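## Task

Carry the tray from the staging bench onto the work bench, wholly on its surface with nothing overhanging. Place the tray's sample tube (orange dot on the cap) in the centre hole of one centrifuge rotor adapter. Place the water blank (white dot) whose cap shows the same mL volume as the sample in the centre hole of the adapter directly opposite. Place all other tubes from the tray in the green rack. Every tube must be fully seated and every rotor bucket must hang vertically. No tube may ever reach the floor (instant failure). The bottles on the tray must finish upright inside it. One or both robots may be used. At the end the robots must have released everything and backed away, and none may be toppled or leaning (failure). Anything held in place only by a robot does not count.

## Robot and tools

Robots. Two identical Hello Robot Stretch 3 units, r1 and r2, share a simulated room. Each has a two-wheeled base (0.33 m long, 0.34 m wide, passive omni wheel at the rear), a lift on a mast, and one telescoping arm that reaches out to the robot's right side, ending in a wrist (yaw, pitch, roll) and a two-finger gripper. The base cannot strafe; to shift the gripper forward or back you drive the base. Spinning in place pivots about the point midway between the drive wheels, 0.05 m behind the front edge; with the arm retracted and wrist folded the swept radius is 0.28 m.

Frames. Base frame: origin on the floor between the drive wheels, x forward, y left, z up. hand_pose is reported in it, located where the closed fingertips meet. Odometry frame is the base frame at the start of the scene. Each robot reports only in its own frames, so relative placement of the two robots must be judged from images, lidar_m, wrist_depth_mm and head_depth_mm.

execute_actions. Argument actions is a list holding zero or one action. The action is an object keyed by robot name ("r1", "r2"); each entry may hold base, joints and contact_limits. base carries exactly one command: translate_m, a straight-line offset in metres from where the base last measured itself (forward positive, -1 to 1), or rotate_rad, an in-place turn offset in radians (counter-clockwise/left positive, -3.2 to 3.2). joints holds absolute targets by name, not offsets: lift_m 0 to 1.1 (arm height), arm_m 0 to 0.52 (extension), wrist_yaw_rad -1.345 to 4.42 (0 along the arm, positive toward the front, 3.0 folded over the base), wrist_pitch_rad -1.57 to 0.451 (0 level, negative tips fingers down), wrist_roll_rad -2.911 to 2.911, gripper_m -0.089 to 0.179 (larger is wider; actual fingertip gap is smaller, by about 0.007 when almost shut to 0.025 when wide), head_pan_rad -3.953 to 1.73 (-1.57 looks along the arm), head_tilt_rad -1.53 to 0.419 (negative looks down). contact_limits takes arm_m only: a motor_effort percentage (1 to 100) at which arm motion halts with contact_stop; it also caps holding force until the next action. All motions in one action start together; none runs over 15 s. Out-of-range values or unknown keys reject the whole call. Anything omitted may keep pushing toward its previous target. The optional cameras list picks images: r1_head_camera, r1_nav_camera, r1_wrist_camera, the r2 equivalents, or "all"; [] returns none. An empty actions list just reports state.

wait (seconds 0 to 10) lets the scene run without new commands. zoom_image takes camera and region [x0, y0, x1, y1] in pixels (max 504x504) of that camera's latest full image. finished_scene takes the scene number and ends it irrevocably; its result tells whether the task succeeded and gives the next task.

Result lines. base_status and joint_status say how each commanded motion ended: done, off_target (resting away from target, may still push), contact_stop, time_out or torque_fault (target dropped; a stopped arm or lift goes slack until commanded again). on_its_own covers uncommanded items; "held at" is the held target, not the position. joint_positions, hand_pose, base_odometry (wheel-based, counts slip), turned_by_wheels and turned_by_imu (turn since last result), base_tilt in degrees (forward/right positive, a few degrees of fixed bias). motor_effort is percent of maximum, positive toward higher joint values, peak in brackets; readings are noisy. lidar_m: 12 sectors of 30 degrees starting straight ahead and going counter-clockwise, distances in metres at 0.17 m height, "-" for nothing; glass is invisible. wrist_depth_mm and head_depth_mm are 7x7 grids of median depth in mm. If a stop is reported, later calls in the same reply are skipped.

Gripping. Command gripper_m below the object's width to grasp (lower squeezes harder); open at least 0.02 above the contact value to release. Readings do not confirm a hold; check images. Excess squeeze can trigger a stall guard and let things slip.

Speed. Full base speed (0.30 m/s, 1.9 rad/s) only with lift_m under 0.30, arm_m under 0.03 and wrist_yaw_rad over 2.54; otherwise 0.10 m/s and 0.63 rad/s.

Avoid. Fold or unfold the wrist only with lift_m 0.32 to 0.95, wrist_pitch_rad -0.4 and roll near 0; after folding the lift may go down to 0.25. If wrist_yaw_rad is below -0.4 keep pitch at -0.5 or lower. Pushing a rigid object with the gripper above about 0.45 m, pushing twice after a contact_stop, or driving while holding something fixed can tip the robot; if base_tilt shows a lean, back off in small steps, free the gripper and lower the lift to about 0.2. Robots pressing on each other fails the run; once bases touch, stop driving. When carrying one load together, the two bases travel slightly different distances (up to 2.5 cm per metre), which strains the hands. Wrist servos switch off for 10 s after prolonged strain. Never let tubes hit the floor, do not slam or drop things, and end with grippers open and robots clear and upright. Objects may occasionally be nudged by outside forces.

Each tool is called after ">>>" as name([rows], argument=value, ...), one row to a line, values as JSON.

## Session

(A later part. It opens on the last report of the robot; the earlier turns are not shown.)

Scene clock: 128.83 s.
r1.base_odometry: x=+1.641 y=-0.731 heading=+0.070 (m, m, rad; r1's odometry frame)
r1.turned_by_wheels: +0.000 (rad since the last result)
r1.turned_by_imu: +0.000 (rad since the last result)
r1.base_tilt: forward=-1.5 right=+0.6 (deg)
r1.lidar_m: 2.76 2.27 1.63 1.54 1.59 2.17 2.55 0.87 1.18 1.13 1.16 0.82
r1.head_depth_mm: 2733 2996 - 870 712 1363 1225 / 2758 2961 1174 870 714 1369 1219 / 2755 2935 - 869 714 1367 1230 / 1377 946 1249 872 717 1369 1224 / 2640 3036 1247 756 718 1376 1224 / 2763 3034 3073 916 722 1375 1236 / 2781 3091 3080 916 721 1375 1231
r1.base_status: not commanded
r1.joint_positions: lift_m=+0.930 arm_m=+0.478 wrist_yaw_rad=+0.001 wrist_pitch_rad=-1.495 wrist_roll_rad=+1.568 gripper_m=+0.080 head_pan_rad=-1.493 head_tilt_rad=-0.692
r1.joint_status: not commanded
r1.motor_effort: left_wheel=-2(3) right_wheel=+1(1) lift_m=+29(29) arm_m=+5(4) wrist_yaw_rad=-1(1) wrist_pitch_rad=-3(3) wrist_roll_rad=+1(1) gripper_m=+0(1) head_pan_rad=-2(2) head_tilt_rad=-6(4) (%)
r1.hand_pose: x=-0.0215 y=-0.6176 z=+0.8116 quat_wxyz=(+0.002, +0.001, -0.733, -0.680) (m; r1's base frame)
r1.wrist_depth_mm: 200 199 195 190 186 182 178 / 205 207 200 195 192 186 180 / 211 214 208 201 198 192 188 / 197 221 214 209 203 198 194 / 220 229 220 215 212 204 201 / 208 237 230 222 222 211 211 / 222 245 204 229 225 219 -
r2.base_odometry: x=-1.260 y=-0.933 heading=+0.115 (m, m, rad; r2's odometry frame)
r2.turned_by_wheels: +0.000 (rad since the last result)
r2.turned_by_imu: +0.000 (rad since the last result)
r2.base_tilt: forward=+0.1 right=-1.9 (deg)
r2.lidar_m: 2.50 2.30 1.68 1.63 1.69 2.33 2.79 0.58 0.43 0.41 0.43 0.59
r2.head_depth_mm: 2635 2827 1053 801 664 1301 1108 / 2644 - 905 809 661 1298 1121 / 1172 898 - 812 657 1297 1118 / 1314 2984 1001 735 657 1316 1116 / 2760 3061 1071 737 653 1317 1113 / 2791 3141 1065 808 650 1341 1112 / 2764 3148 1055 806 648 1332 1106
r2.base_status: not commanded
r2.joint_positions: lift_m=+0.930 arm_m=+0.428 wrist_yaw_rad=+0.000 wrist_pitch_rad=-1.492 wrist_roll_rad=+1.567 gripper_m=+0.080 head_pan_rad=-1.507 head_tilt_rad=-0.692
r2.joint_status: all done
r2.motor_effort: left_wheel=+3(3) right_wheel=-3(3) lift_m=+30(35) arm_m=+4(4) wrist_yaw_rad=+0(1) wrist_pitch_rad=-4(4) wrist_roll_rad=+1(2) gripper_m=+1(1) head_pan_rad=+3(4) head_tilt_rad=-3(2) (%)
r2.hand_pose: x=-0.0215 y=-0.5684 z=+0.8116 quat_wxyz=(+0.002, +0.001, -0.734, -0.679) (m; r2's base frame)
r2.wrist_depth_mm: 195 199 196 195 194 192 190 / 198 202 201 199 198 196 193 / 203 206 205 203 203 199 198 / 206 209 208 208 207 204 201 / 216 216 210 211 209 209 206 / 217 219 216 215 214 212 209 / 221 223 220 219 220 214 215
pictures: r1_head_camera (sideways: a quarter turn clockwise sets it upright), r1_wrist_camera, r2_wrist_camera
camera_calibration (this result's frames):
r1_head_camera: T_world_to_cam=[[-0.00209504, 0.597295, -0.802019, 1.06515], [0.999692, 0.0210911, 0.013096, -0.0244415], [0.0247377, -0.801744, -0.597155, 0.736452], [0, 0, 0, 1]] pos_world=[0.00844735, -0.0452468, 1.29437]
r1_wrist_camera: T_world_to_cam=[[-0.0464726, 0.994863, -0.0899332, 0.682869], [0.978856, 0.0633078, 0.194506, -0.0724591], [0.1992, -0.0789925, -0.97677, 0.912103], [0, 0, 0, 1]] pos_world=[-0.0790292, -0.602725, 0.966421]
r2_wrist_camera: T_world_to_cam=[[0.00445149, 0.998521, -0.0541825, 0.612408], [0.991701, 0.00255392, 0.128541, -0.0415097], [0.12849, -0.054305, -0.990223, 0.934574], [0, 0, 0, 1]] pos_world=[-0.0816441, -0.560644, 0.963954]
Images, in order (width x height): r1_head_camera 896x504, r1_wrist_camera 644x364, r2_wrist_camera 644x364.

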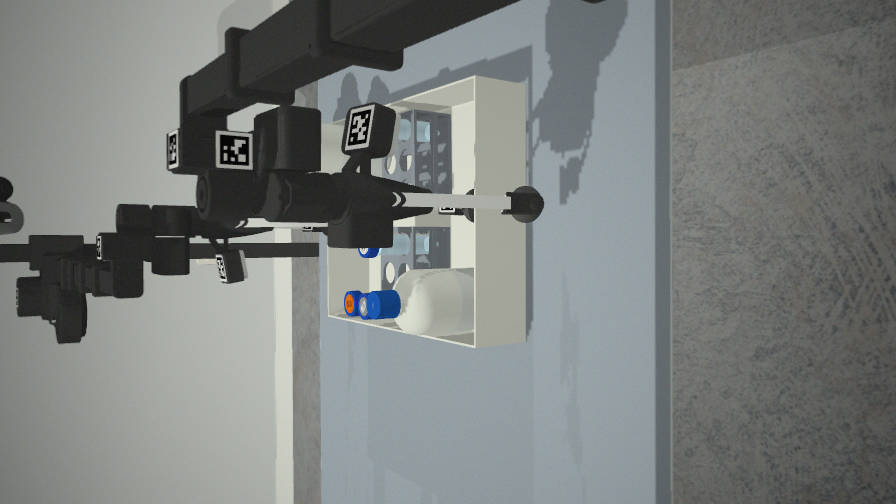

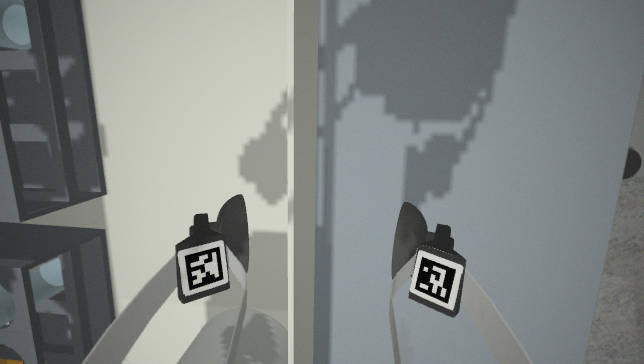

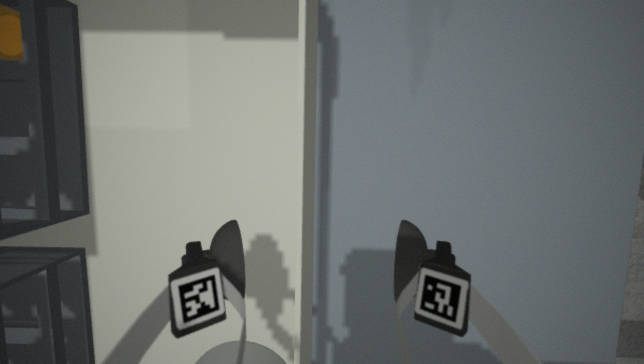

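>>> execute_actions([
  {"r2":{"joints":{"arm_m":0.433,"gripper_m":-0.03}},"r1":{"joints":{"arm_m":0.488,"gripper_m":-0.03}}},
], cameras=[])

>>> execute_actions([
  {"r2":{"joints":{"lift_m":0.96}},"r1":{"joints":{"lift_m":0.96}}},
], cameras=["r1_wrist_camera","r2_wrist_camera","r1_head_camera"])

Scene clock: 137.10 s.
r1.base_odometry: x=+1.641 y=-0.731 heading=+0.070 (m, m, rad; r1's odometry frame)
r1.turned_by_wheels: +0.000 (rad since the last result)
r1.turned_by_imu: +0.000 (rad since the last result)
r1.base_tilt: forward=-1.7 right=+0.6 (deg)
r1.lidar_m: 2.75 2.27 1.62 1.54 1.59 2.17 2.55 0.87 1.18 1.13 1.17 0.82
r1.head_depth_mm: 2741 3007 - 866 712 1361 1225 / 2752 2941 1181 866 714 1368 1224 / 2766 2942 - 872 715 1367 1230 / 1375 943 1248 869 717 1370 1225 / 2668 3017 1252 757 718 1372 1227 / 2721 3103 3073 914 719 1373 1228 / 2762 3072 3082 917 722 1381 1229
r1.base_status: not commanded
r1.joint_positions: lift_m=+0.930 arm_m=+0.488 wrist_yaw_rad=+0.001 wrist_pitch_rad=-1.487 wrist_roll_rad=+1.568 gripper_m=-0.029 head_pan_rad=-1.493 head_tilt_rad=-0.692
r1.joint_status: all done
r1.motor_effort: left_wheel=-2(2) right_wheel=+1(1) lift_m=+36(36) arm_m=+4(5) wrist_yaw_rad=-1(1) wrist_pitch_rad=-7(8) wrist_roll_rad=+1(1) gripper_m=-12(89) head_pan_rad=-2(3) head_tilt_rad=-6(6) (%)
r1.hand_pose: x=-0.0215 y=-0.6299 z=+0.8113 quat_wxyz=(+0.002, +0.001, -0.736, -0.677) (m; r1's base frame)
r1.wrist_depth_mm: 181 200 194 186 185 179 175 / 183 205 199 193 190 185 179 / 192 213 206 200 196 190 184 / 196 220 214 207 203 196 191 / 205 228 221 - 210 202 196 / 203 235 230 225 214 210 205 / 224 244 199 227 225 217 213
r2.base_odometry: x=-1.260 y=-0.933 heading=+0.115 (m, m, rad; r2's odometry frame)
r2.turned_by_wheels: +0.000 (rad since the last result)
r2.turned_by_imu: +0.000 (rad since the last result)
r2.base_tilt: forward=-0.1 right=-2.0 (deg)
r2.lidar_m: 2.49 2.30 1.69 1.63 1.69 2.33 2.78 0.58 0.43 0.41 0.43 0.59
r2.head_depth_mm: 2613 2849 1050 801 664 1302 1108 / 2631 - 908 808 661 1291 1125 / 1170 883 - 811 658 1294 1119 / 1297 3005 1001 731 656 1312 1113 / 2728 3106 1074 735 654 1314 1112 / 2768 3121 1066 808 648 1342 1114 / 2774 3184 1057 805 648 1338 1107
r2.base_status: not commanded
r2.joint_positions: lift_m=+0.930 arm_m=+0.433 wrist_yaw_rad=+0.000 wrist_pitch_rad=-1.483 wrist_roll_rad=+1.568 gripper_m=-0.030 head_pan_rad=-1.507 head_tilt_rad=-0.692
r2.joint_status: all done
r2.motor_effort: left_wheel=+3(3) right_wheel=-2(2) lift_m=+38(39) arm_m=+3(4) wrist_yaw_rad=+0(0) wrist_pitch_rad=-9(9) wrist_roll_rad=+1(1) gripper_m=-11(88) head_pan_rad=+3(3) head_tilt_rad=-1(3) (%)
r2.hand_pose: x=-0.0215 y=-0.5758 z=+0.8113 quat_wxyz=(+0.001, +0.001, -0.737, -0.676) (m; r2's base frame)
r2.wrist_depth_mm: 177 198 197 194 193 190 189 / 180 202 200 198 197 195 191 / 201 206 203 202 201 197 195 / 207 210 207 205 204 202 200 / 206 214 214 210 207 206 204 / 215 217 216 - 210 211 207 / 198 225 219 218 219 213 213
pictures: none
No camera images: the call's "cameras" was empty. Leave "cameras" out to get every camera's image.

Scene clock: 138.17 s.
r1.base_odometry: x=+1.641 y=-0.731 heading=+0.070 (m, m, rad; r1's odometry frame)
r1.turned_by_wheels: +0.000 (rad since the last result)
r1.turned_by_imu: +0.000 (rad since the last result)
r1.base_tilt: forward=-1.7 right=+0.7 (deg)
r1.lidar_m: 2.76 2.27 1.63 1.54 1.59 2.16 2.56 0.87 1.18 1.13 1.17 0.82
r1.head_depth_mm: 2768 2974 - 904 714 1367 1226 / 2738 - 1235 814 715 1367 1223 / 2772 - - 845 714 1369 1220 / 1213 942 1057 763 718 1371 1229 / 2639 3045 1251 747 719 1380 1231 / 2747 3077 3122 915 719 1374 1230 / 2740 3053 3054 917 721 1372 1230
r1.base_status: not commanded
r1.joint_positions: lift_m=+0.959 arm_m=+0.488 wrist_yaw_rad=+0.001 wrist_pitch_rad=-1.486 wrist_roll_rad=+1.568 gripper_m=-0.029 head_pan_rad=-1.493 head_tilt_rad=-0.692
r1.joint_status: all done
r1.motor_effort: left_wheel=-2(2) right_wheel=+1(1) lift_m=+48(51) arm_m=+3(4) wrist_yaw_rad=-1(0) wrist_pitch_rad=-7(8) wrist_roll_rad=+1(1) gripper_m=-14(13) head_pan_rad=-2(2) head_tilt_rad=-5(4) (%)
r1.hand_pose: x=-0.0215 y=-0.6300 z=+0.8408 quat_wxyz=(+0.002, +0.001, -0.736, -0.677) (m; r1's base frame)
r1.wrist_depth_mm: 182 193 188 184 212 205 201 / 199 202 195 192 217 212 207 / 191 210 204 199 224 219 214 / 193 218 213 210 233 225 222 / 204 228 224 - 240 232 232 / 203 237 232 231 245 241 969 / 224 249 198 247 258 247 -
r2.base_odometry: x=-1.260 y=-0.933 heading=+0.115 (m, m, rad; r2's odometry frame)
r2.turned_by_wheels: +0.000 (rad since the last result)
r2.turned_by_imu: +0.000 (rad since the last result)
r2.base_tilt: forward=-0.2 right=-1.9 (deg)
r2.lidar_m: 2.49 2.30 1.69 1.63 1.69 2.32 2.79 0.58 0.43 0.41 0.43 0.59
r2.head_depth_mm: 2628 - 1052 801 664 1304 1108 / 2604 - 871 746 660 1295 1124 / 798 1673 - 742 659 1294 1120 / 2622 3041 918 710 654 1315 1117 / 2739 3091 1073 736 653 1317 1111 / 2767 3144 1064 806 649 1337 1114 / 2799 3183 1059 803 648 1333 1108
r2.base_status: not commanded
r2.joint_positions: lift_m=+0.960 arm_m=+0.433 wrist_yaw_rad=+0.000 wrist_pitch_rad=-1.483 wrist_roll_rad=+1.568 gripper_m=-0.030 head_pan_rad=-1.507 head_tilt_rad=-0.692
r2.joint_status: all done
r2.motor_effort: left_wheel=+3(4) right_wheel=-2(3) lift_m=+54(58) arm_m=+3(3) wrist_yaw_rad=+0(1) wrist_pitch_rad=-9(9) wrist_roll_rad=+1(1) gripper_m=-11(11) head_pan_rad=+3(3) head_tilt_rad=-3(2) (%)
r2.hand_pose: x=-0.0215 y=-0.5758 z=+0.8408 quat_wxyz=(+0.001, +0.001, -0.737, -0.676) (m; r2's base frame)
r2.wrist_depth_mm: 182 205 204 199 220 218 216 / 187 206 205 203 228 221 219 / 205 211 206 206 231 226 225 / 210 211 209 209 234 232 228 / 213 216 212 211 237 236 235 / 215 218 214 - 243 240 241 / 199 222 216 217 250 244 -
pictures: r1_head_camera (sideways: a quarter turn clockwise sets it upright), r1_wrist_camera, r2_wrist_camera
camera_calibration (this result's frames):
r1_head_camera: T_world_to_cam=[[-0.00209497, 0.597295, -0.802019, 1.06515], [0.999692, 0.021091, 0.013096, -0.0244415], [0.0247376, -0.801744, -0.597155, 0.736452], [0, 0, 0, 1]] pos_world=[0.00844735, -0.0452468, 1.29437]
r1_wrist_camera: T_world_to_cam=[[-0.046481, 0.99401, -0.0989083, 0.704834], [0.978853, 0.0650699, 0.193938, -0.0757652], [0.199212, -0.0878023, -0.976015, 0.933439], [0, 0, 0, 1]] pos_world=[-0.0790279, -0.613724, 0.995458]
r2_wrist_camera: T_world_to_cam=[[0.0059025, 0.997987, -0.0631408, 0.628652], [0.991689, 0.0022736, 0.12864, -0.0454958], [0.128525, -0.0633753, -0.989679, 0.957451], [0, 0, 0, 1]] pos_world=[-0.0816494, -0.566604, 0.993116]
Images, in order (width x height): r1_head_camera 896x504, r1_wrist_camera 644x364, r2_wrist_camera 644x364.

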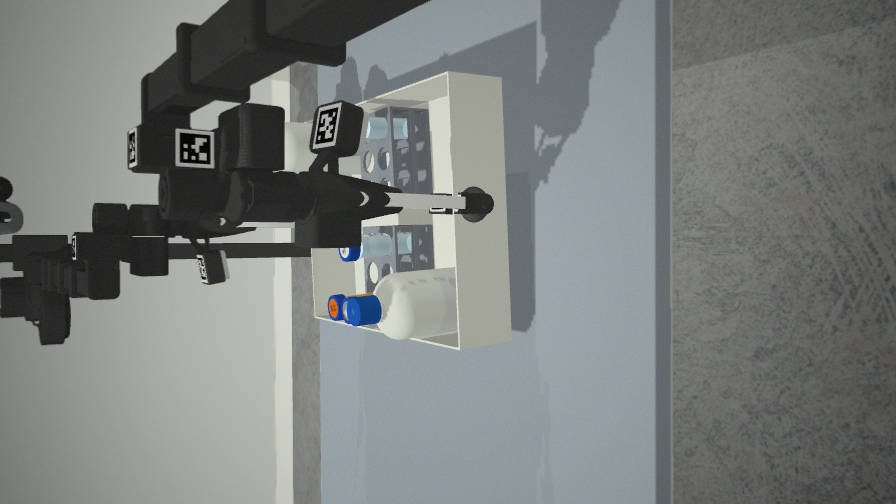

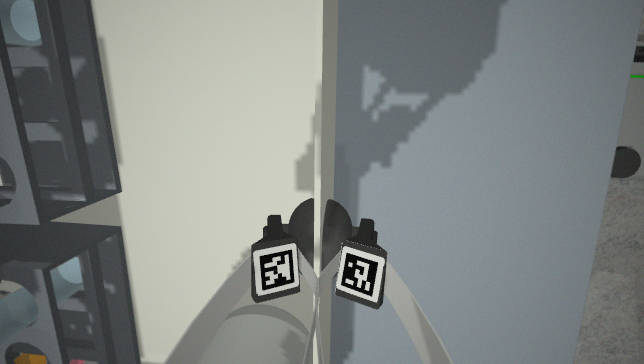

